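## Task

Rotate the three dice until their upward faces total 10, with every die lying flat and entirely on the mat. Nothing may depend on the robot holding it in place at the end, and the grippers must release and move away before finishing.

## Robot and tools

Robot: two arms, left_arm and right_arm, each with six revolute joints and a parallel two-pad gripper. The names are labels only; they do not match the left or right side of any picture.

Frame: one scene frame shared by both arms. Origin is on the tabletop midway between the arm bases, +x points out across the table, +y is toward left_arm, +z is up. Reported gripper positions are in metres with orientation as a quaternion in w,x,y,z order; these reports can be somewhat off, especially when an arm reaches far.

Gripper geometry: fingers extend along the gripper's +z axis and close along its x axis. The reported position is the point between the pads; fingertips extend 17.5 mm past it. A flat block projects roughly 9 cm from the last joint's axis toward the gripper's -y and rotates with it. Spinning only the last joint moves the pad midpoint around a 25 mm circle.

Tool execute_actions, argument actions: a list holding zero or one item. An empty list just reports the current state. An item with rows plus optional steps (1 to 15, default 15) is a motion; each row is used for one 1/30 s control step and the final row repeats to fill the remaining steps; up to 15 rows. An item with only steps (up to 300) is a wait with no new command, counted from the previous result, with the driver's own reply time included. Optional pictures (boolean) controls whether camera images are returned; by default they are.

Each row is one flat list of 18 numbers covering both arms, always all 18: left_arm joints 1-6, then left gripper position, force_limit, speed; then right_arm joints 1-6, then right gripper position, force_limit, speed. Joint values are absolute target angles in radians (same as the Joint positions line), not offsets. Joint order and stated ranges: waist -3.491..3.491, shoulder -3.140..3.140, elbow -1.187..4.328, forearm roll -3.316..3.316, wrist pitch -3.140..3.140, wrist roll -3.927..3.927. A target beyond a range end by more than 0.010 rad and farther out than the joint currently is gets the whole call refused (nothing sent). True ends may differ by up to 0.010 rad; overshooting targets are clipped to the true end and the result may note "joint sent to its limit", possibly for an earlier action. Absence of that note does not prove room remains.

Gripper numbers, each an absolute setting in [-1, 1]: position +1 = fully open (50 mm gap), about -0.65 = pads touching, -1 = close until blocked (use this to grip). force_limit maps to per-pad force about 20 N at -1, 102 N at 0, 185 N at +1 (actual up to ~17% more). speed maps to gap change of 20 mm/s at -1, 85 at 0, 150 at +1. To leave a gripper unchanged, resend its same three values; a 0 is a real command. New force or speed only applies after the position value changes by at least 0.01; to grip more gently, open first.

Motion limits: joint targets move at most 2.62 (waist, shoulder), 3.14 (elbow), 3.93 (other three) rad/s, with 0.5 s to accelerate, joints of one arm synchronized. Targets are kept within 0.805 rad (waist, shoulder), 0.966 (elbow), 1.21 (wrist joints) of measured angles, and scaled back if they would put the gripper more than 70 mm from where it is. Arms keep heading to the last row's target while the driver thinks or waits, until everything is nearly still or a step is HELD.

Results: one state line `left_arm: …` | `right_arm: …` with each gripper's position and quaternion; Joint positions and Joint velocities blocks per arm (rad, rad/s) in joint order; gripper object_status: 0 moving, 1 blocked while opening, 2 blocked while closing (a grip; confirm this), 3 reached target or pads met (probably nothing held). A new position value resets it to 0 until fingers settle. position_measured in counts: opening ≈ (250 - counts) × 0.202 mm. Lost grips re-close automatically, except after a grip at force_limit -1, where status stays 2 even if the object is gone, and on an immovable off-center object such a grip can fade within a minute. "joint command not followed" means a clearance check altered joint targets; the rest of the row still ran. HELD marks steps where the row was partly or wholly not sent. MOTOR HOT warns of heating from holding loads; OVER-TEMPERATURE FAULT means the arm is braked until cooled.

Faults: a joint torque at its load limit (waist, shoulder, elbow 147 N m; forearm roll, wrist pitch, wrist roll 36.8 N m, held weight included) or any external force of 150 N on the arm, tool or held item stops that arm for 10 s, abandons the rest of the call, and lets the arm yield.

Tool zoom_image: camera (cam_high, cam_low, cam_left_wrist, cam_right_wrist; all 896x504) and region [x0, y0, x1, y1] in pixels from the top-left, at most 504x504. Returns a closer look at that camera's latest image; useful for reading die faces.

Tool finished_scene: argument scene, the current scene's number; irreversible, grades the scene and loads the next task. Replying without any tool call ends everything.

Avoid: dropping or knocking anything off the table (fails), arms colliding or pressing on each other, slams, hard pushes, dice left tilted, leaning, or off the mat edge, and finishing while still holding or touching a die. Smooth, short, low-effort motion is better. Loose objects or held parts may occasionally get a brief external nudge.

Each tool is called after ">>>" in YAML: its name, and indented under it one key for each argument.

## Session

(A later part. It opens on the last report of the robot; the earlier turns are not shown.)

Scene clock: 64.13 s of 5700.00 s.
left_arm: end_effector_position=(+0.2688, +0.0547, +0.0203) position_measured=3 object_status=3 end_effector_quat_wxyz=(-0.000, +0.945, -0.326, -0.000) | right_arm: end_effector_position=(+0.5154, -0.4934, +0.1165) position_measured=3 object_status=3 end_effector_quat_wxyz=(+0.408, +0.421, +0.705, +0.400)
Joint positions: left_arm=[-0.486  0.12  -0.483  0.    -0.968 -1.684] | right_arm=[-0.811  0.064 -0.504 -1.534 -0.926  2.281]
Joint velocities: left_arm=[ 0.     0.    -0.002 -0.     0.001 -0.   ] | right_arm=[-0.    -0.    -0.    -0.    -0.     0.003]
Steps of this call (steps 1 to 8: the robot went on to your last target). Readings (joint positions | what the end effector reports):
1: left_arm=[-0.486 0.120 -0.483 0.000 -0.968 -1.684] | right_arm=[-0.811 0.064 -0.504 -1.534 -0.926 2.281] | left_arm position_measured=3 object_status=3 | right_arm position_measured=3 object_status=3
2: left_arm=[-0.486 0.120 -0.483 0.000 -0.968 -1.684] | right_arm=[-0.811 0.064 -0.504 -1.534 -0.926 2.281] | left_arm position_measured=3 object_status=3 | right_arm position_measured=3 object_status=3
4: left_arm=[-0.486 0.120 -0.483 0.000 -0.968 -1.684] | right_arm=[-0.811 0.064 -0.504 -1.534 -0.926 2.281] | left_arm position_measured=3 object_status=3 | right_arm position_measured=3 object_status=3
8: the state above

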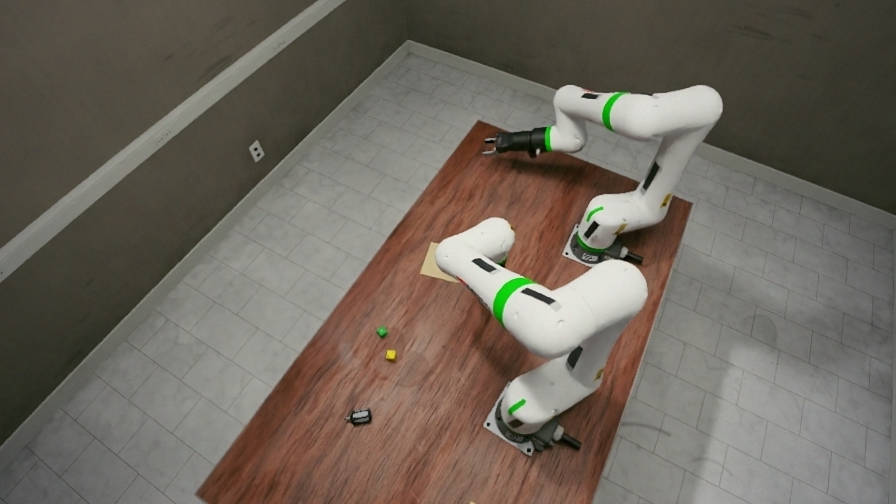

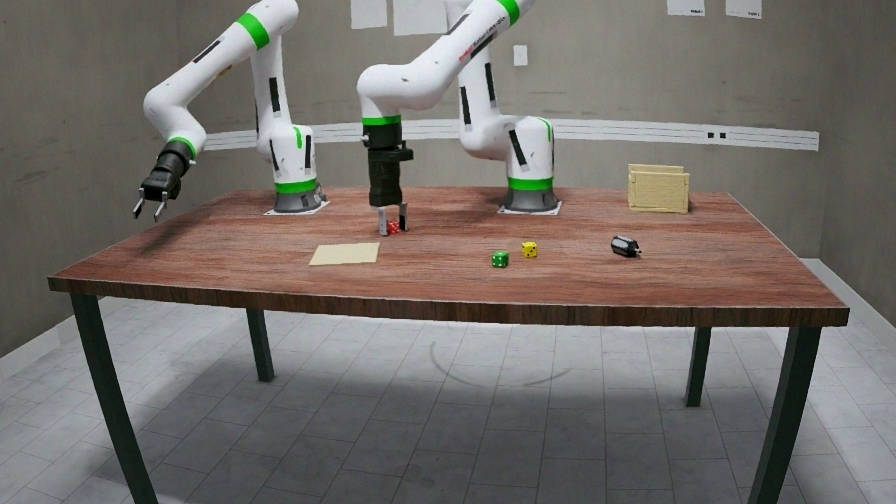

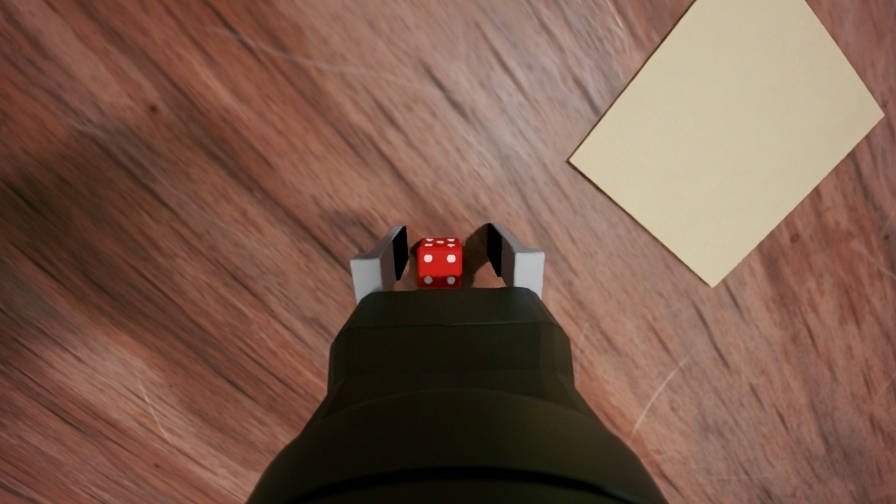

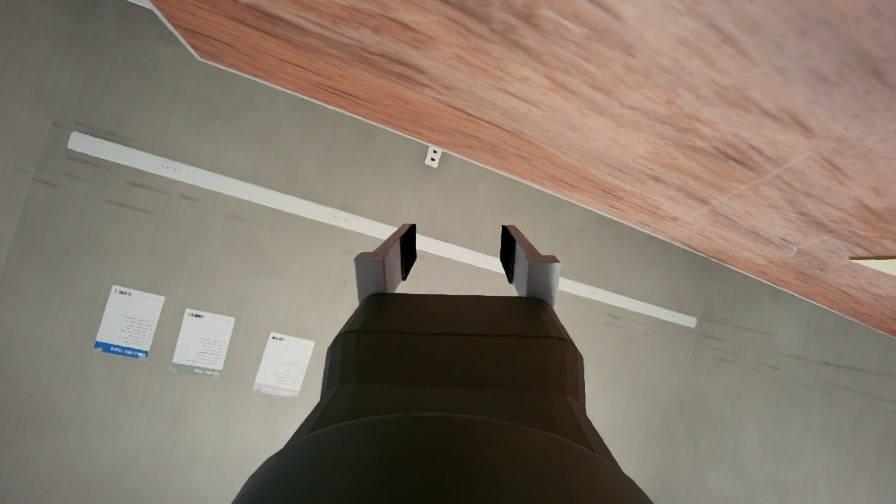

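>>> execute_actions:
  actions:
    - {"rows":[[-0.486,0.12,-0.483,0,-0.968,-1.684,-1,-0.3,0,-0.811,0.064,-0.504,-1.534,-0.926,2.281,1,0,0]],"steps":15}
  pictures: false

>>> execute_actions:
  actions:
    - {"rows":[[-0.486,0.04,-0.40,0,-1.13,-1.684,-1,-0.3,0,-0.811,0.064,-0.504,-1.534,-0.926,2.281,1,0,0]],"steps":9}
  pictures: false

>>> execute_actions:
  actions:
    - {"rows":[[-0.382,0.212,-0.22,0,-1.139,-2.45,-1,-0.3,0,-0.811,0.064,-0.504,-1.534,-0.926,2.281,1,0,0]],"steps":15}
  pictures: false

>>> execute_actions:
  actions:
    - {"steps":6}

Scene clock: 89.30 s of 5700.00 s.
left_arm: end_effector_position=(+0.2687, +0.0547, +0.0202) position_measured=135 object_status=0 end_effector_quat_wxyz=(-0.000, +0.945, -0.326, -0.000) | right_arm: end_effector_position=(+0.5154, -0.4934, +0.1165) position_measured=3 object_status=3 end_effector_quat_wxyz=(+0.408, +0.421, +0.705, +0.400)
Joint positions: left_arm=[-0.486  0.12  -0.483 -0.    -0.968 -1.684] | right_arm=[-0.811  0.064 -0.504 -1.534 -0.926  2.281]
Joint velocities: left_arm=[ 0.     0.    -0.002  0.001 -0.001  0.   ] | right_arm=[-0.     0.001  0.001 -0.     0.001 -0.001]
Steps of this call (steps 1 to 15: the robot went on to your last target; steps 16 to 90: nothing new was sent; then 21.67 s passed at rest; steps 91 to 105: all 15 steps of this action). Readings (joint positions | what the end effector reports):
91: left_arm=[-0.486 0.120 -0.483 -0.000 -0.968 -1.684] | right_arm=[-0.811 0.064 -0.504 -1.534 -0.926 2.281] | left_arm position_measured=11 object_status=0 | right_arm position_measured=3 object_status=3
92: left_arm=[-0.486 0.120 -0.483 -0.000 -0.968 -1.684] | right_arm=[-0.811 0.064 -0.504 -1.534 -0.926 2.281] | left_arm position_measured=25 object_status=0 | right_arm position_measured=3 object_status=3
94: left_arm=[-0.486 0.120 -0.483 -0.000 -0.968 -1.684] | right_arm=[-0.811 0.064 -0.504 -1.534 -0.926 2.281] | left_arm position_measured=53 object_status=0 | right_arm position_measured=3 object_status=3
98: left_arm=[-0.486 0.120 -0.483 -0.000 -0.968 -1.684] | right_arm=[-0.811 0.064 -0.504 -1.534 -0.926 2.281] | left_arm position_measured=109 object_status=0 | right_arm position_measured=3 object_status=3
105: the state above

Scene clock: 89.60 s of 5700.00 s.
left_arm: end_effector_position=(+0.2711, +0.0533, +0.0825) position_measured=135 object_status=2 end_effector_quat_wxyz=(+0.000, +0.945, -0.326, +0.001) | right_arm: end_effector_position=(+0.5154, -0.4934, +0.1165) position_measured=3 object_status=3 end_effector_quat_wxyz=(+0.408, +0.421, +0.705, +0.400)
Joint positions: left_arm=[-0.486  0.041 -0.401 -0.    -1.127 -1.684] | right_arm=[-0.811  0.064 -0.504 -1.534 -0.926  2.281]
Joint velocities: left_arm=[ 0.    -0.082  0.086  0.002 -0.167 -0.   ] | right_arm=[ 0.001 -0.001  0.    -0.001  0.001 -0.001]
Steps of this call (steps 1 to 9: all 9 steps of this action). Readings (joint positions | what the end effector reports):
1: left_arm=[-0.486 0.120 -0.483 -0.000 -0.968 -1.684] | right_arm=[-0.811 0.064 -0.504 -1.534 -0.926 2.281] | left_arm position_measured=135 object_status=2 | right_arm position_measured=3 object_status=3
2: left_arm=[-0.486 0.118 -0.481 -0.000 -0.973 -1.684] | right_arm=[-0.811 0.064 -0.504 -1.534 -0.926 2.281] | left_arm position_measured=135 object_status=2 | right_arm position_measured=3 object_status=3
4: left_arm=[-0.486 0.100 -0.463 -0.000 -1.009 -1.684] | right_arm=[-0.811 0.064 -0.504 -1.534 -0.926 2.281] | left_arm position_measured=135 object_status=2 | right_arm position_measured=3 object_status=3
8: left_arm=[-0.486 0.046 -0.406 -0.000 -1.117 -1.684] | right_arm=[-0.811 0.064 -0.504 -1.534 -0.926 2.281] | left_arm position_measured=135 object_status=2 | right_arm position_measured=3 object_status=3
9: the state above

Scene clock: 90.10 s of 5700.00 s.
left_arm: end_effector_position=(+0.3618, +0.0409, +0.0790) position_measured=135 object_status=2 end_effector_quat_wxyz=(+0.000, +0.816, -0.579, -0.000) | right_arm: end_effector_position=(+0.5154, -0.4934, +0.1165) position_measured=3 object_status=3 end_effector_quat_wxyz=(+0.408, +0.421, +0.705, +0.400)
Joint positions: left_arm=[-0.396  0.189 -0.245 -0.    -1.138 -2.345] | right_arm=[-0.811  0.064 -0.504 -1.534 -0.926  2.281]
Joint velocities: left_arm=[ 0.17   0.273  0.292 -0.    -0.013 -1.242] | right_arm=[ 0.    -0.    -0.001 -0.001  0.     0.   ]
Steps of this call (steps 1 to 15: all 15 steps of this action). Readings (joint positions | what the end effector reports):
1: left_arm=[-0.486 0.040 -0.400 -0.000 -1.129 -1.684] | right_arm=[-0.811 0.064 -0.504 -1.534 -0.926 2.281] | left_arm position_measured=135 object_status=2 | right_arm position_measured=3 object_status=3
2: left_arm=[-0.486 0.041 -0.399 -0.000 -1.130 -1.690] | right_arm=[-0.811 0.064 -0.504 -1.534 -0.926 2.281] | left_arm position_measured=135 object_status=2 | right_arm position_measured=3 object_status=3
4: left_arm=[-0.481 0.050 -0.391 -0.000 -1.131 -1.725] | right_arm=[-0.811 0.064 -0.504 -1.534 -0.926 2.281] | left_arm position_measured=135 object_status=2 | right_arm position_measured=3 object_status=3
8: left_arm=[-0.457 0.091 -0.349 -0.000 -1.133 -1.901] | right_arm=[-0.811 0.064 -0.504 -1.534 -0.926 2.281] | left_arm position_measured=135 object_status=2 | right_arm position_measured=3 object_status=3
15: the state above

Scene clock: 90.30 s of 5700.00 s.
left_arm: end_effector_position=(+0.3757, +0.0397, +0.0778) position_measured=135 object_status=2 end_effector_quat_wxyz=(+0.000, +0.788, -0.615, -0.000) | right_arm: end_effector_position=(+0.5154, -0.4934, +0.1165) position_measured=3 object_status=3 end_effector_quat_wxyz=(+0.408, +0.421, +0.705, +0.400)
Joint positions: left_arm=[-0.382  0.212 -0.22   0.    -1.139 -2.45 ] | right_arm=[-0.811  0.064 -0.504 -1.534 -0.926  2.281]
Joint velocities: left_arm=[-0.     0.     0.    -0.001 -0.    -0.009] | right_arm=[ 0.001  0.     0.    -0.    -0.    -0.001]
Steps of this call (steps 1 to 6: the robot went on to your last target). Readings (joint positions | what the end effector reports):
1: left_arm=[-0.391 0.197 -0.236 -0.000 -1.138 -2.383] | right_arm=[-0.811 0.064 -0.504 -1.534 -0.926 2.281] | left_arm position_measured=135 object_status=2 | right_arm position_measured=3 object_status=3
2: left_arm=[-0.387 0.204 -0.229 -0.000 -1.139 -2.412] | right_arm=[-0.811 0.064 -0.504 -1.534 -0.926 2.281] | left_arm position_measured=135 object_status=2 | right_arm position_measured=3 object_status=3
4: left_arm=[-0.383 0.211 -0.221 -0.000 -1.139 -2.445] | right_arm=[-0.811 0.064 -0.504 -1.534 -0.926 2.281] | left_arm position_measured=135 object_status=2 | right_arm position_measured=3 object_status=3
6: the state above

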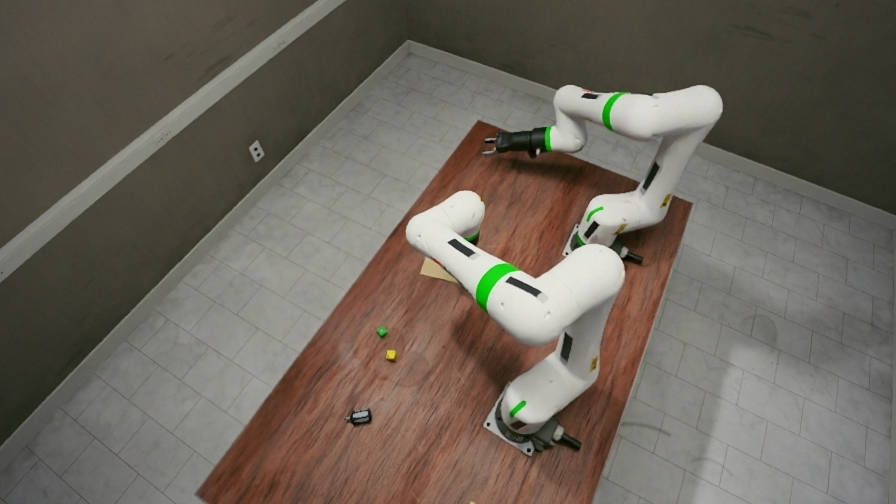

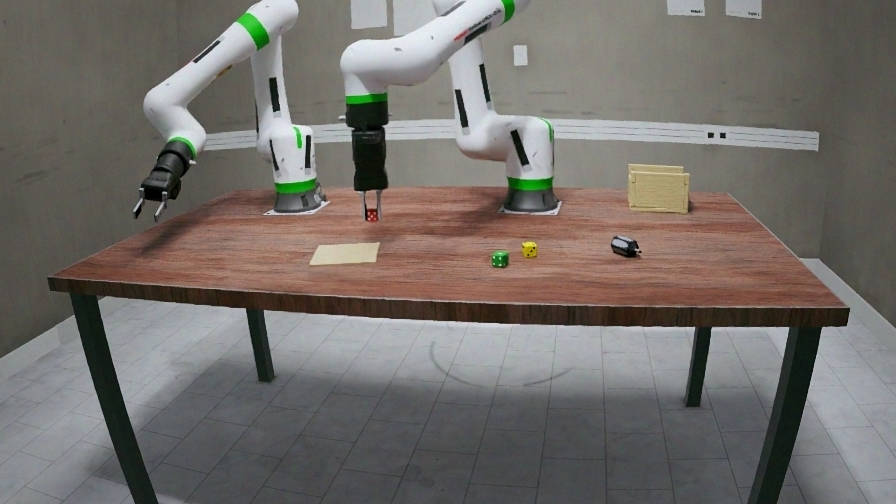

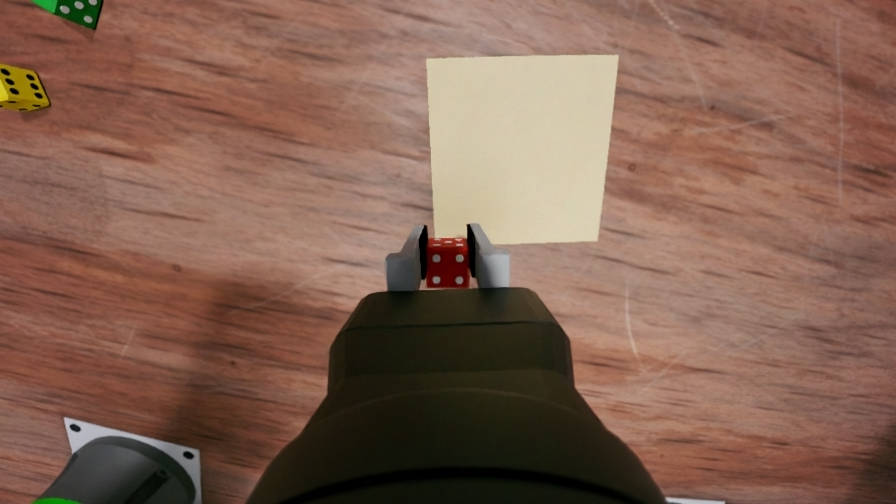

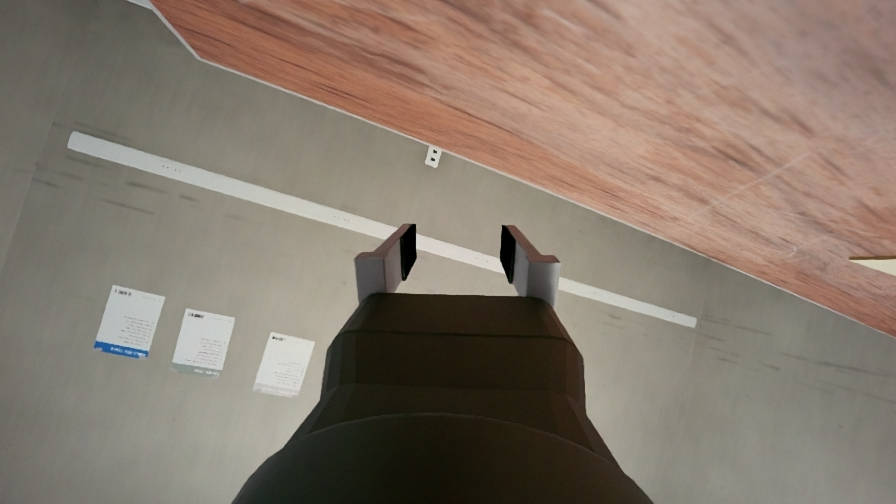

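>>> execute_actions:
  actions:
    - {"rows":[[-0.371,0.276,-0.14,0,-1.155,-2.46,-1,-0.3,0,-0.811,0.064,-0.504,-1.534,-0.926,2.281,1,0,0]],"steps":9}
  pictures: false

>>> execute_actions:
  actions:
    - {"rows":[[-0.371,0.338,-0.201,0,-1.032,-2.46,-1,-0.3,0,-0.811,0.064,-0.504,-1.534,-0.926,2.281,1,0,0]],"steps":13}
  pictures: false

>>> execute_actions:
  actions:
    - {"rows":[[-0.371,0.338,-0.201,0,-1.032,-2.46,1,-0.3,0,-0.811,0.064,-0.504,-1.534,-0.926,2.281,1,0,0]],"steps":8}
  pictures: false

>>> execute_actions:
  actions:
    - {"rows":[[-0.371,0.26,-0.10,0,-1.21,-2.46,1,-0.3,0,-0.811,0.064,-0.504,-1.534,-0.926,2.281,1,0,0]],"steps":10}

Scene clock: 114.33 s of 5700.00 s.
left_arm: end_effector_position=(+0.4049, +0.0320, +0.0777) position_measured=135 object_status=2 end_effector_quat_wxyz=(+0.000, +0.789, -0.615, -0.000) | right_arm: end_effector_position=(+0.5154, -0.4934, +0.1165) position_measured=3 object_status=3 end_effector_quat_wxyz=(+0.408, +0.421, +0.705, +0.400)
Joint positions: left_arm=[-0.371  0.276 -0.14   0.    -1.155 -2.46 ] | right_arm=[-0.811  0.064 -0.504 -1.534 -0.926  2.281]
Joint velocities: left_arm=[ 0.     0.001  0.001  0.    -0.002 -0.001] | right_arm=[ 0.001 -0.    -0.001 -0.     0.    -0.001]
Steps of this call (steps 1 to 30: the robot went on to your last target; steps 31 to 90: nothing new was sent; then 20.73 s passed at rest; steps 91 to 99: all 9 steps of this action). Readings (joint positions | what the end effector reports):
91: left_arm=[-0.382 0.212 -0.220 0.000 -1.139 -2.450] | right_arm=[-0.811 0.064 -0.504 -1.534 -0.926 2.281] | left_arm position_measured=135 object_status=2 | right_arm position_measured=3 object_status=3
92: left_arm=[-0.381 0.215 -0.216 0.000 -1.139 -2.451] | right_arm=[-0.811 0.064 -0.504 -1.534 -0.926 2.281] | left_arm position_measured=135 object_status=2 | right_arm position_measured=3 object_status=3
94: left_arm=[-0.378 0.238 -0.187 0.000 -1.145 -2.454] | right_arm=[-0.811 0.064 -0.504 -1.534 -0.926 2.281] | left_arm position_measured=135 object_status=2 | right_arm position_measured=3 object_status=3
98: left_arm=[-0.371 0.276 -0.141 0.000 -1.155 -2.460] | right_arm=[-0.811 0.064 -0.504 -1.534 -0.926 2.281] | left_arm position_measured=135 object_status=2 | right_arm position_measured=3 object_status=3
99: the state above

Scene clock: 114.77 s of 5700.00 s.
left_arm: end_effector_position=(+0.4050, +0.0319, +0.0234) position_measured=135 object_status=2 end_effector_quat_wxyz=(+0.000, +0.789, -0.615, +0.000) | right_arm: end_effector_position=(+0.5154, -0.4934, +0.1165) position_measured=3 object_status=3 end_effector_quat_wxyz=(+0.408, +0.421, +0.705, +0.400)
Joint positions: left_arm=[-0.371  0.338 -0.201  0.    -1.032 -2.46 ] | right_arm=[-0.811  0.064 -0.504 -1.534 -0.926  2.281]
Joint velocities: left_arm=[ 0.    -0.    -0.    -0.002  0.003 -0.   ] | right_arm=[-0.001 -0.001  0.001 -0.001 -0.001  0.001]
Steps of this call (steps 1 to 13: all 13 steps of this action). Readings (joint positions | what the end effector reports):
1: left_arm=[-0.371 0.276 -0.140 0.000 -1.155 -2.460] | right_arm=[-0.811 0.064 -0.504 -1.534 -0.926 2.281] | left_arm position_measured=135 object_status=2 | right_arm position_measured=3 object_status=3
2: left_arm=[-0.371 0.278 -0.142 0.000 -1.150 -2.460] | right_arm=[-0.811 0.064 -0.504 -1.534 -0.926 2.281] | left_arm position_measured=135 object_status=2 | right_arm position_measured=3 object_status=3
4: left_arm=[-0.371 0.296 -0.160 0.000 -1.114 -2.460] | right_arm=[-0.811 0.064 -0.504 -1.534 -0.926 2.281] | left_arm position_measured=135 object_status=2 | right_arm position_measured=3 object_status=3
8: left_arm=[-0.371 0.337 -0.200 0.000 -1.035 -2.460] | right_arm=[-0.811 0.064 -0.504 -1.534 -0.926 2.281] | left_arm position_measured=135 object_status=2 | right_arm position_measured=3 object_status=3
13: the state above

Scene clock: 115.03 s of 5700.00 s.
left_arm: end_effector_position=(+0.4049, +0.0320, +0.0229) position_measured=29 object_status=0 end_effector_quat_wxyz=(-0.000, +0.789, -0.615, -0.000) | right_arm: end_effector_position=(+0.5154, -0.4934, +0.1165) position_measured=3 object_status=3 end_effector_quat_wxyz=(+0.408, +0.421, +0.705, +0.400)
Joint positions: left_arm=[-0.371  0.338 -0.201 -0.    -1.032 -2.46 ] | right_arm=[-0.811  0.064 -0.504 -1.534 -0.926  2.281]
Joint velocities: left_arm=[ 0.    -0.    -0.002 -0.001 -0.003  0.   ] | right_arm=[-0.001  0.    -0.     0.002 -0.     0.001]
Steps of this call (steps 1 to 8: all 8 steps of this action). Readings (joint positions | what the end effector reports):
1: left_arm=[-0.371 0.338 -0.201 0.000 -1.032 -2.460] | right_arm=[-0.811 0.064 -0.504 -1.534 -0.926 2.281] | left_arm position_measured=127 object_status=0 | right_arm position_measured=3 object_status=3
2: left_arm=[-0.371 0.338 -0.201 -0.000 -1.031 -2.460] | right_arm=[-0.811 0.064 -0.504 -1.534 -0.926 2.281] | left_arm position_measured=113 object_status=0 | right_arm position_measured=3 object_status=3
4: left_arm=[-0.371 0.338 -0.201 -0.000 -1.031 -2.460] | right_arm=[-0.811 0.064 -0.504 -1.534 -0.926 2.281] | left_arm position_measured=85 object_status=0 | right_arm position_measured=3 object_status=3
8: the state above

Scene clock: 115.37 s of 5700.00 s.
left_arm: end_effector_position=(+0.4080, +0.0306, +0.1013) position_measured=3 object_status=3 end_effector_quat_wxyz=(-0.000, +0.789, -0.615, +0.001) | right_arm: end_effector_position=(+0.5154, -0.4934, +0.1165) position_measured=3 object_status=3 end_effector_quat_wxyz=(+0.408, +0.421, +0.705, +0.400)
Joint positions: left_arm=[-0.371  0.26  -0.101 -0.    -1.208 -2.46 ] | right_arm=[-0.811  0.064 -0.504 -1.534 -0.926  2.281]
Joint velocities: left_arm=[ 0.    -0.034  0.044 -0.    -0.083  0.   ] | right_arm=[-0.001  0.     0.     0.001 -0.001  0.   ]
Steps of this call (steps 1 to 10: all 10 steps of this action). Readings (joint positions | what the end effector reports):
1: left_arm=[-0.371 0.338 -0.201 -0.000 -1.032 -2.460] | right_arm=[-0.811 0.064 -0.504 -1.534 -0.926 2.281] | left_arm position_measured=15 object_status=0 | right_arm position_measured=3 object_status=3
2: left_arm=[-0.371 0.337 -0.199 -0.000 -1.036 -2.460] | right_arm=[-0.811 0.064 -0.504 -1.534 -0.926 2.281] | left_arm position_measured=5 object_status=0 | right_arm position_measured=3 object_status=3
4: left_arm=[-0.371 0.322 -0.180 -0.000 -1.070 -2.460] | right_arm=[-0.811 0.064 -0.504 -1.534 -0.926 2.281] | left_arm position_measured=3 object_status=0 | right_arm position_measured=3 object_status=3
8: left_arm=[-0.371 0.270 -0.113 -0.000 -1.187 -2.460] | right_arm=[-0.811 0.064 -0.504 -1.534 -0.926 2.281] | left_arm position_measured=3 object_status=0 | right_arm position_measured=3 object_status=3
10: the state above

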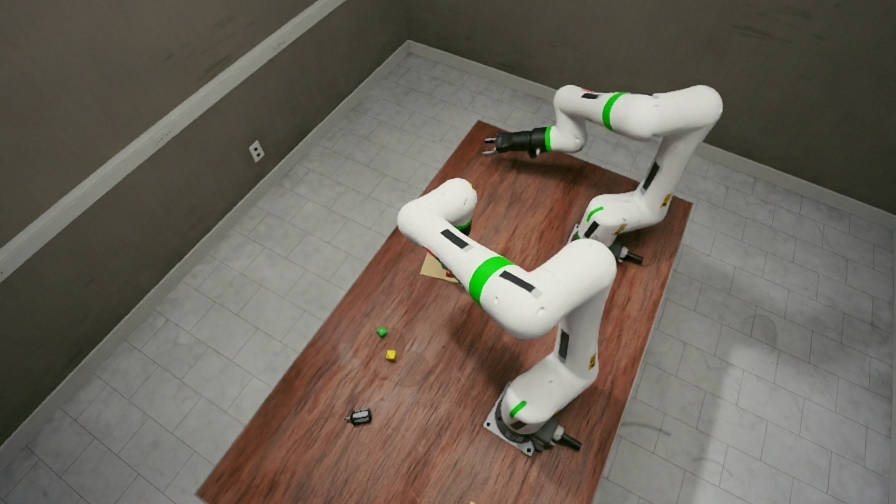

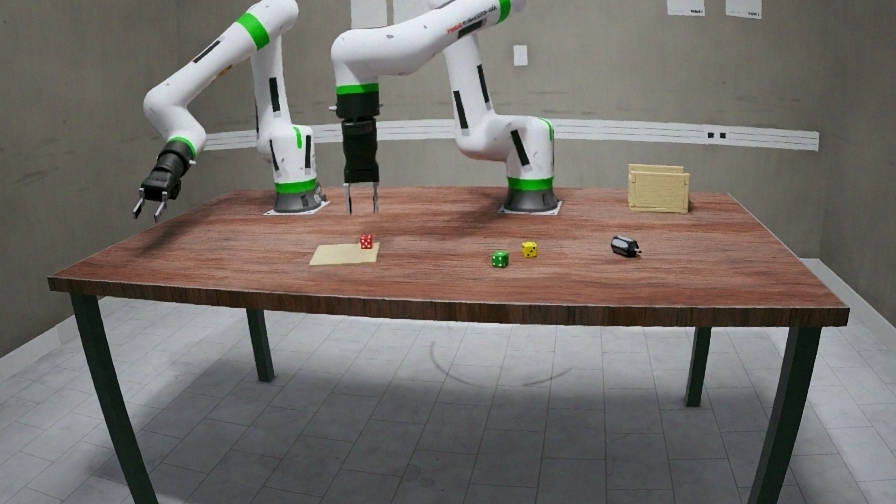

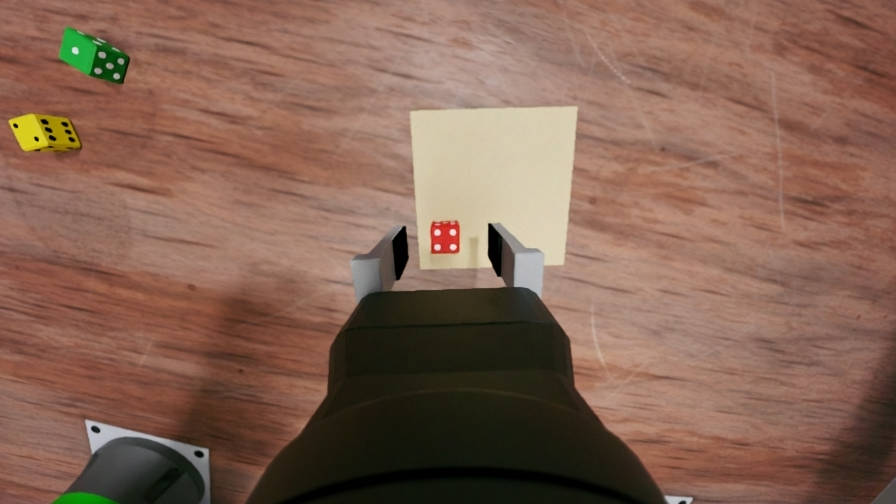

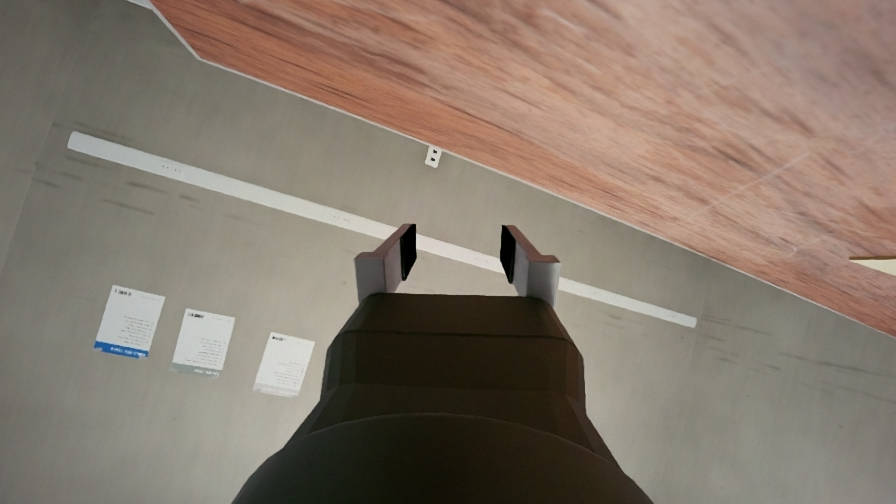

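>>> execute_actions:
  actions:
    - {"rows":[[0.295,0.268,-0.125,0,-1.178,-0.475,1,-0.3,0,-0.811,0.064,-0.504,-1.534,-0.926,2.281,1,0,0]],"steps":15}
  pictures: false

>>> execute_actions:
  actions:
    - {"steps":16}

Scene clock: 142.40 s of 5700.00 s.
left_arm: end_effector_position=(+0.4672, +0.1637, +0.0964) position_measured=3 object_status=3 end_effector_quat_wxyz=(+0.000, +0.969, -0.247, +0.000) | right_arm: end_effector_position=(+0.5154, -0.4934, +0.1165) position_measured=3 object_status=3 end_effector_quat_wxyz=(+0.408, +0.421, +0.705, +0.400)
Joint positions: left_arm=[-0.108  0.263 -0.11   0.    -1.198 -1.898] | right_arm=[-0.811  0.064 -0.504 -1.534 -0.926  2.281]
Joint velocities: left_arm=[ 0.626  0.008 -0.027 -0.001  0.032  1.682] | right_arm=[-0.001  0.001 -0.001  0.001  0.     0.003]
Steps of this call (steps 1 to 15: the robot went on to your last target; steps 16 to 90: nothing new was sent; then 23.53 s passed at rest; steps 91 to 105: all 15 steps of this action). Readings (joint positions | what the end effector reports):
91: left_arm=[-0.371 0.260 -0.100 0.000 -1.210 -2.460] | right_arm=[-0.811 0.064 -0.504 -1.534 -0.926 2.281] | left_arm position_measured=3 object_status=3 | right_arm position_measured=3 object_status=3
92: left_arm=[-0.369 0.260 -0.100 0.000 -1.210 -2.455] | right_arm=[-0.811 0.064 -0.504 -1.534 -0.926 2.281] | left_arm position_measured=3 object_status=3 | right_arm position_measured=3 object_status=3
94: left_arm=[-0.349 0.260 -0.100 0.000 -1.210 -2.419] | right_arm=[-0.811 0.064 -0.504 -1.534 -0.926 2.281] | left_arm position_measured=3 object_status=3 | right_arm position_measured=3 object_status=3
98: left_arm=[-0.262 0.261 -0.104 0.000 -1.205 -2.256] | right_arm=[-0.811 0.064 -0.504 -1.534 -0.926 2.281] | left_arm position_measured=3 object_status=3 | right_arm position_measured=3 object_status=3
105: the state above

Scene clock: 142.93 s of 5700.00 s.
left_arm: end_effector_position=(+0.4770, +0.3219, +0.0893) position_measured=3 object_status=3 end_effector_quat_wxyz=(+0.000, +0.881, +0.474, -0.000) | right_arm: end_effector_position=(+0.5154, -0.4934, +0.1165) position_measured=3 object_status=3 end_effector_quat_wxyz=(+0.408, +0.421, +0.705, +0.400)
Joint positions: left_arm=[ 0.223  0.267 -0.122  0.    -1.181 -0.742] | right_arm=[-0.811  0.064 -0.504 -1.534 -0.926  2.281]
Joint velocities: left_arm=[ 0.533  0.007 -0.019 -0.     0.024  1.952] | right_arm=[-0.     0.001  0.     0.001 -0.    -0.002]
Steps of this call (steps 1 to 16: the robot went on to your last target). Readings (joint positions | what the end effector reports):
1: left_arm=[-0.087 0.263 -0.110 0.000 -1.197 -1.839] | right_arm=[-0.811 0.064 -0.504 -1.534 -0.926 2.281] | left_arm position_measured=3 object_status=3 | right_arm position_measured=3 object_status=3
2: left_arm=[-0.066 0.263 -0.111 0.000 -1.195 -1.778] | right_arm=[-0.811 0.064 -0.504 -1.534 -0.926 2.281] | left_arm position_measured=3 object_status=3 | right_arm position_measured=3 object_status=3
4: left_arm=[-0.025 0.264 -0.113 0.000 -1.194 -1.649] | right_arm=[-0.811 0.064 -0.504 -1.534 -0.926 2.281] | left_arm position_measured=3 object_status=3 | right_arm position_measured=3 object_status=3
8: left_arm=[0.056 0.265 -0.116 0.000 -1.190 -1.358] | right_arm=[-0.811 0.064 -0.504 -1.534 -0.926 2.281] | left_arm position_measured=3 object_status=3 | right_arm position_measured=3 object_status=3
16: the state above

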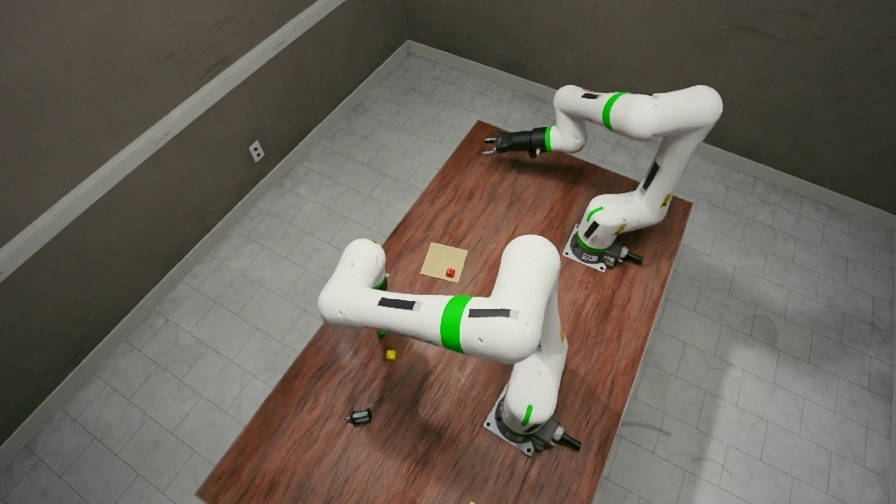

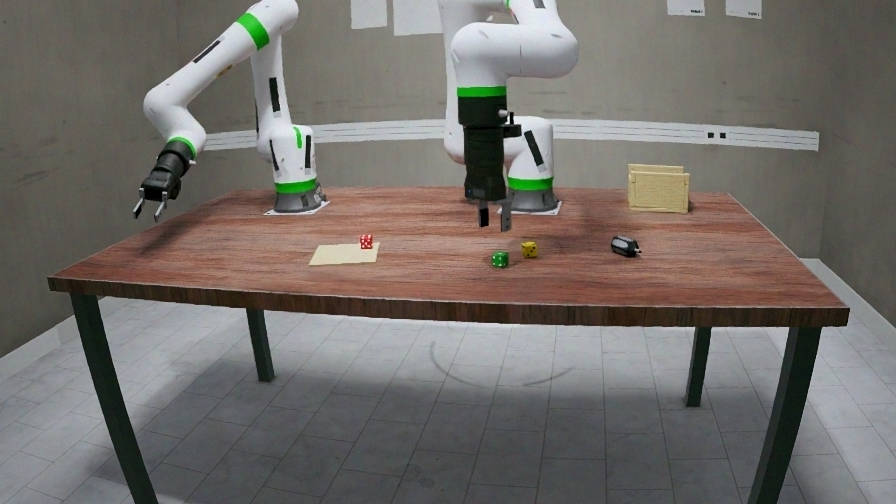

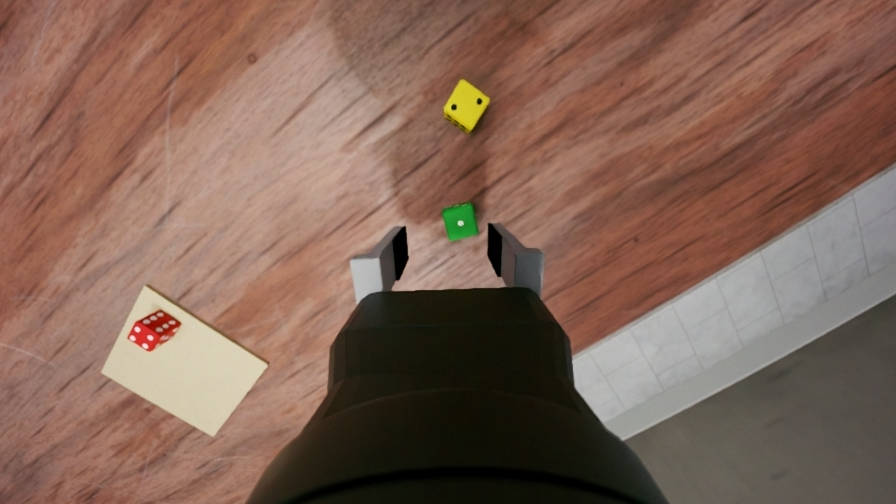

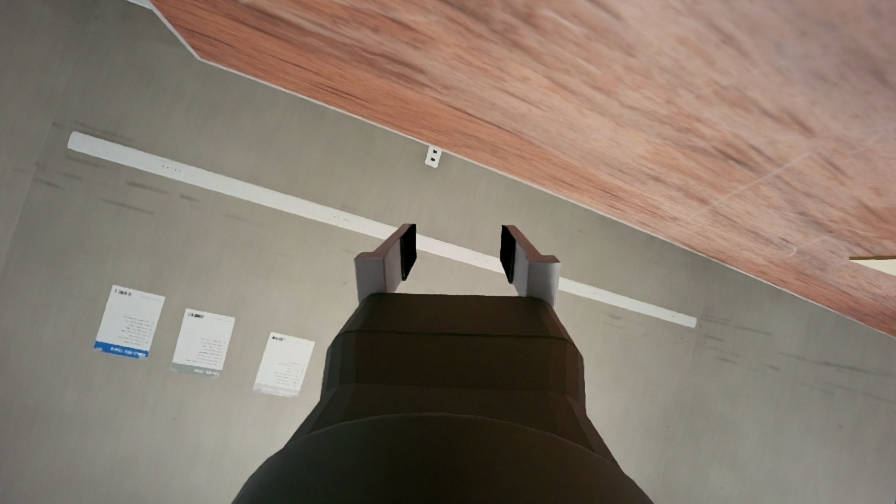

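Not yet arrived; look again.

>>> execute_actions:
  actions: []

Scene clock: 144.87 s of 5700.00 s.
left_arm: end_effector_position=(+0.4754, +0.3518, +0.0877) position_measured=3 object_status=3 end_effector_quat_wxyz=(-0.000, +0.788, +0.616, -0.000) | right_arm: end_effector_position=(+0.5154, -0.4934, +0.1165) position_measured=3 object_status=3 end_effector_quat_wxyz=(+0.408, +0.421, +0.705, +0.400)
Joint positions: left_arm=[ 0.295  0.268 -0.125 -0.    -1.178 -0.475] | right_arm=[-0.811  0.064 -0.504 -1.534 -0.926  2.281]
Joint velocities: left_arm=[-0.    -0.    -0.     0.001 -0.    -0.001] | right_arm=[ 0.     0.     0.     0.     0.001 -0.001]
Steps of this call (steps 1 to 30: the robot went on to your last target; steps 31 to 58: nothing new was sent). Readings (joint positions | what the end effector reports):
1: left_arm=[0.240 0.267 -0.123 0.000 -1.181 -0.679] | right_arm=[-0.811 0.064 -0.504 -1.534 -0.926 2.281] | left_arm position_measured=3 object_status=3 | right_arm position_measured=3 object_status=3
2: left_arm=[0.255 0.267 -0.123 0.000 -1.180 -0.625] | right_arm=[-0.811 0.064 -0.504 -1.534 -0.926 2.281] | left_arm position_measured=3 object_status=3 | right_arm position_measured=3 object_status=3
4: left_arm=[0.277 0.268 -0.124 0.000 -1.179 -0.541] | right_arm=[-0.811 0.064 -0.504 -1.534 -0.926 2.281] | left_arm position_measured=3 object_status=3 | right_arm position_measured=3 object_status=3
8: left_arm=[0.295 0.268 -0.125 0.000 -1.178 -0.476] | right_arm=[-0.811 0.064 -0.504 -1.534 -0.926 2.281] | left_arm position_measured=3 object_status=3 | right_arm position_measured=3 object_status=3
58: the state above
All arms were judged still, so your last target was given up. Only a new action makes them travel on or press farther. Fingers that are still opening or closing keep moving.

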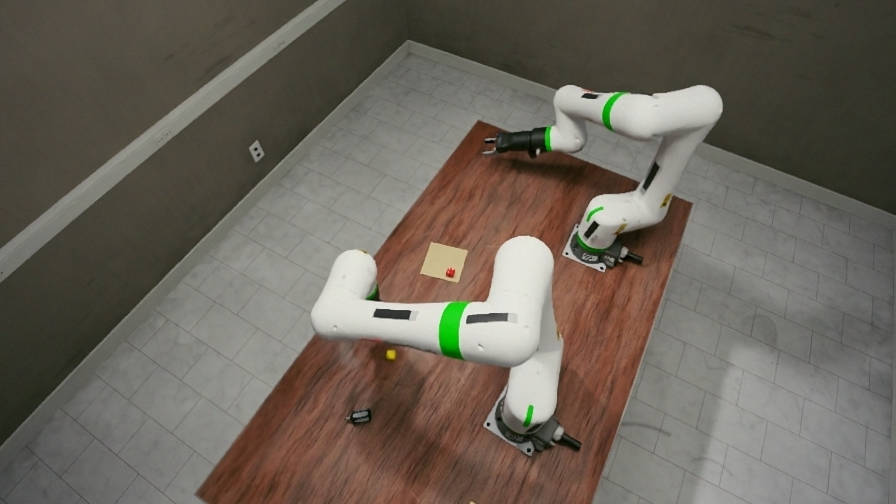

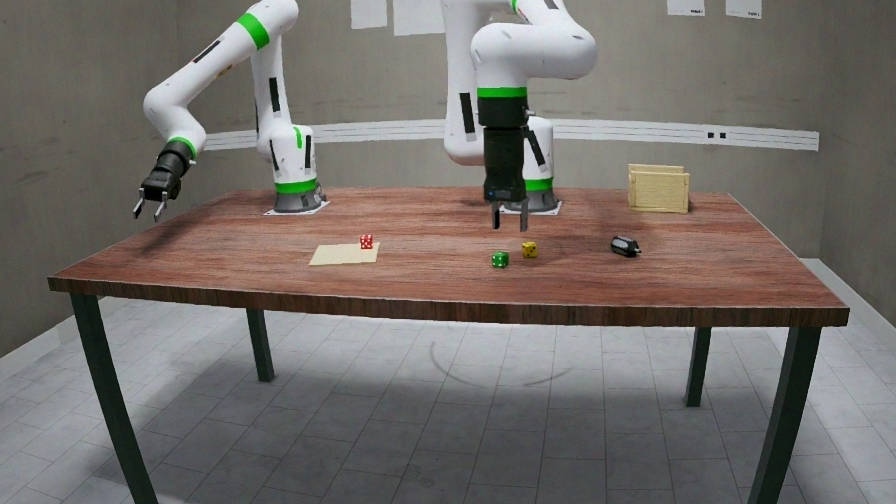

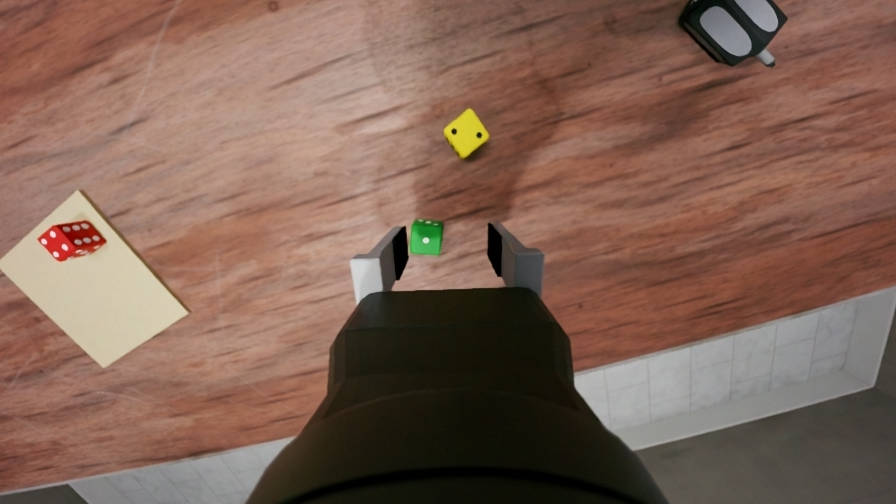

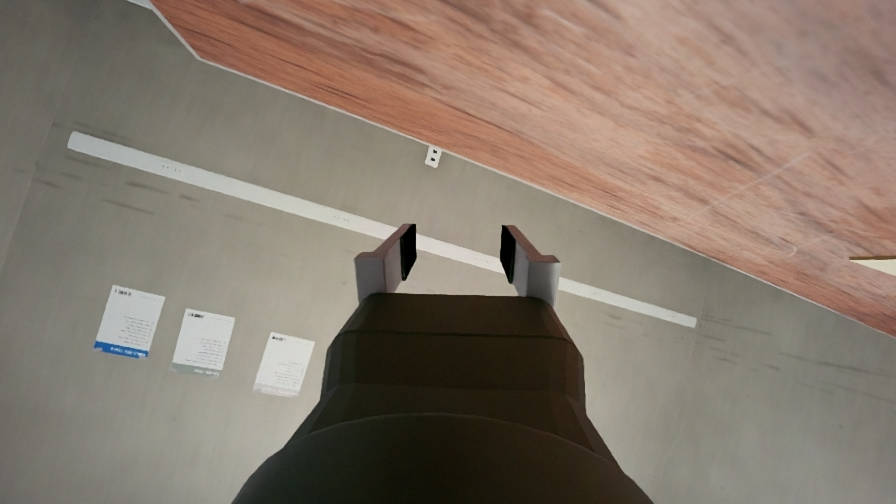

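>>> execute_actions:
  actions:
    - {"rows":[[0.269,0.27,-0.122,0,-1.179,-0.501,1,-0.3,0,-0.811,0.064,-0.504,-1.534,-0.926,2.281,1,0,0],[0.269,0.27,-0.122,0,-1.179,-0.501,1,-0.3,0,-0.811,0.064,-0.504,-1.534,-0.926,2.281,1,0,0],[0.269,0.27,-0.122,0,-1.179,-0.501,1,-0.3,0,-0.811,0.064,-0.504,-1.534,-0.926,2.281,1,0,0],[0.269,0.348,-0.196,0,-1.027,-0.501,1,-0.3,0,-0.811,0.064,-0.504,-1.534,-0.926,2.281,1,0,0]],"steps":15}

Scene clock: 171.70 s of 5700.00 s.
left_arm: end_effector_position=(+0.4772, +0.3399, +0.0199) position_measured=3 object_status=3 end_effector_quat_wxyz=(-0.000, +0.804, +0.595, -0.000) | right_arm: end_effector_position=(+0.5154, -0.4934, +0.1165) position_measured=3 object_status=3 end_effector_quat_wxyz=(+0.408, +0.421, +0.705, +0.400)
Joint positions: left_arm=[ 0.269  0.348 -0.196 -0.    -1.027 -0.501] | right_arm=[-0.811  0.064 -0.504 -1.534 -0.926  2.281]
Joint velocities: left_arm=[-0.    -0.     0.001  0.     0.005  0.   ] | right_arm=[ 0.     0.    -0.001 -0.002  0.    -0.   ]
Steps of this call (steps 1 to 90: nothing new was sent; then 23.33 s passed at rest; steps 91 to 105: all 15 steps of this action). Readings (joint positions | what the end effector reports):
91: left_arm=[0.295 0.268 -0.125 -0.000 -1.178 -0.475] | right_arm=[-0.811 0.064 -0.504 -1.534 -0.926 2.281] | left_arm position_measured=3 object_status=3 | right_arm position_measured=3 object_status=3
92: left_arm=[0.292 0.268 -0.125 -0.000 -1.178 -0.478] | right_arm=[-0.811 0.064 -0.504 -1.534 -0.926 2.281] | left_arm position_measured=3 object_status=3 | right_arm position_measured=3 object_status=3
94: left_arm=[0.275 0.270 -0.123 -0.000 -1.178 -0.495] | right_arm=[-0.811 0.064 -0.504 -1.534 -0.926 2.281] | left_arm position_measured=3 object_status=3 | right_arm position_measured=3 object_status=3
98: left_arm=[0.269 0.307 -0.155 -0.000 -1.108 -0.501] | right_arm=[-0.811 0.064 -0.504 -1.534 -0.926 2.281] | left_arm position_measured=3 object_status=3 | right_arm position_measured=3 object_status=3
105: the state above

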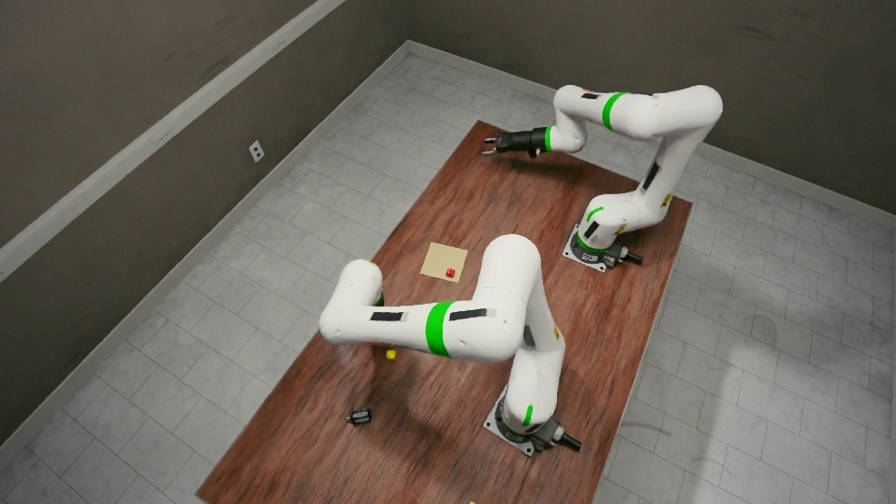

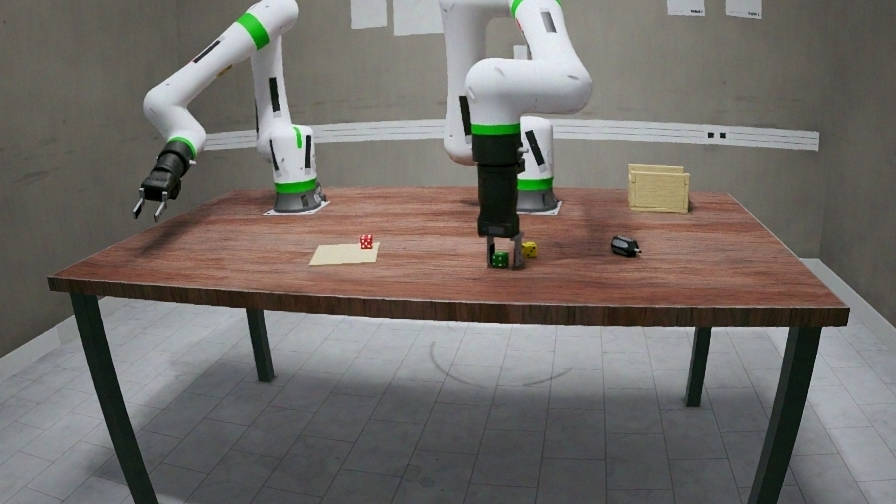

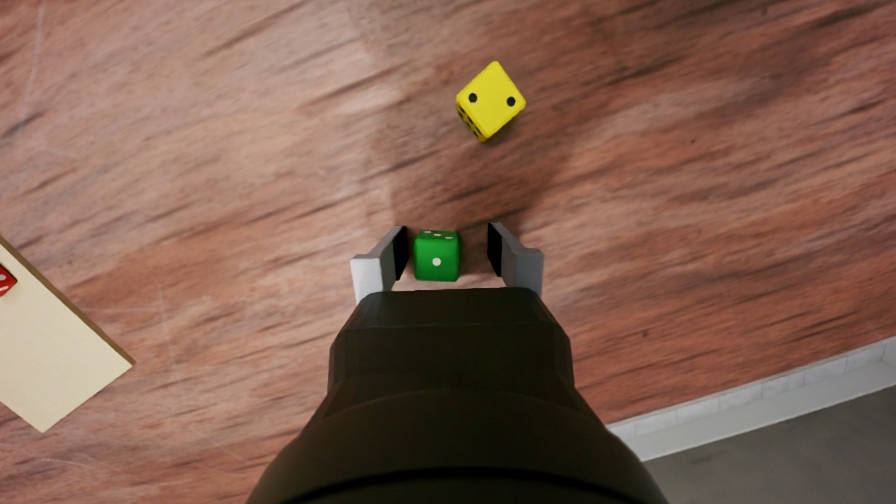

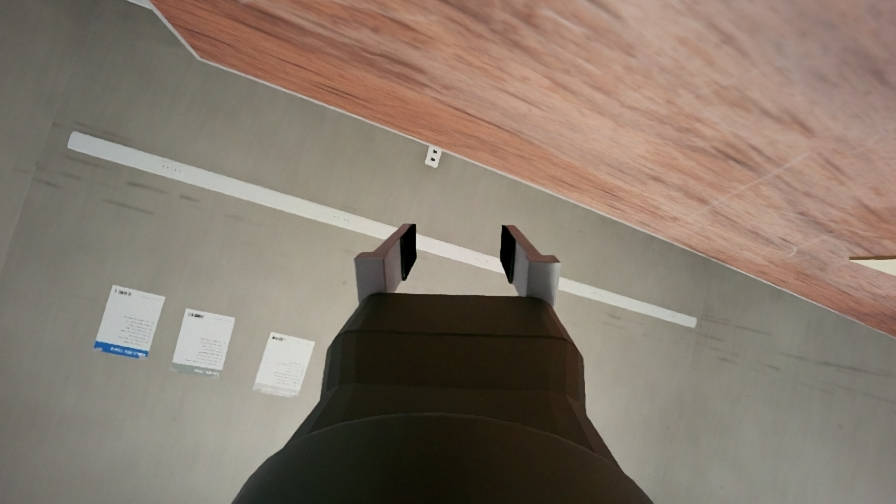

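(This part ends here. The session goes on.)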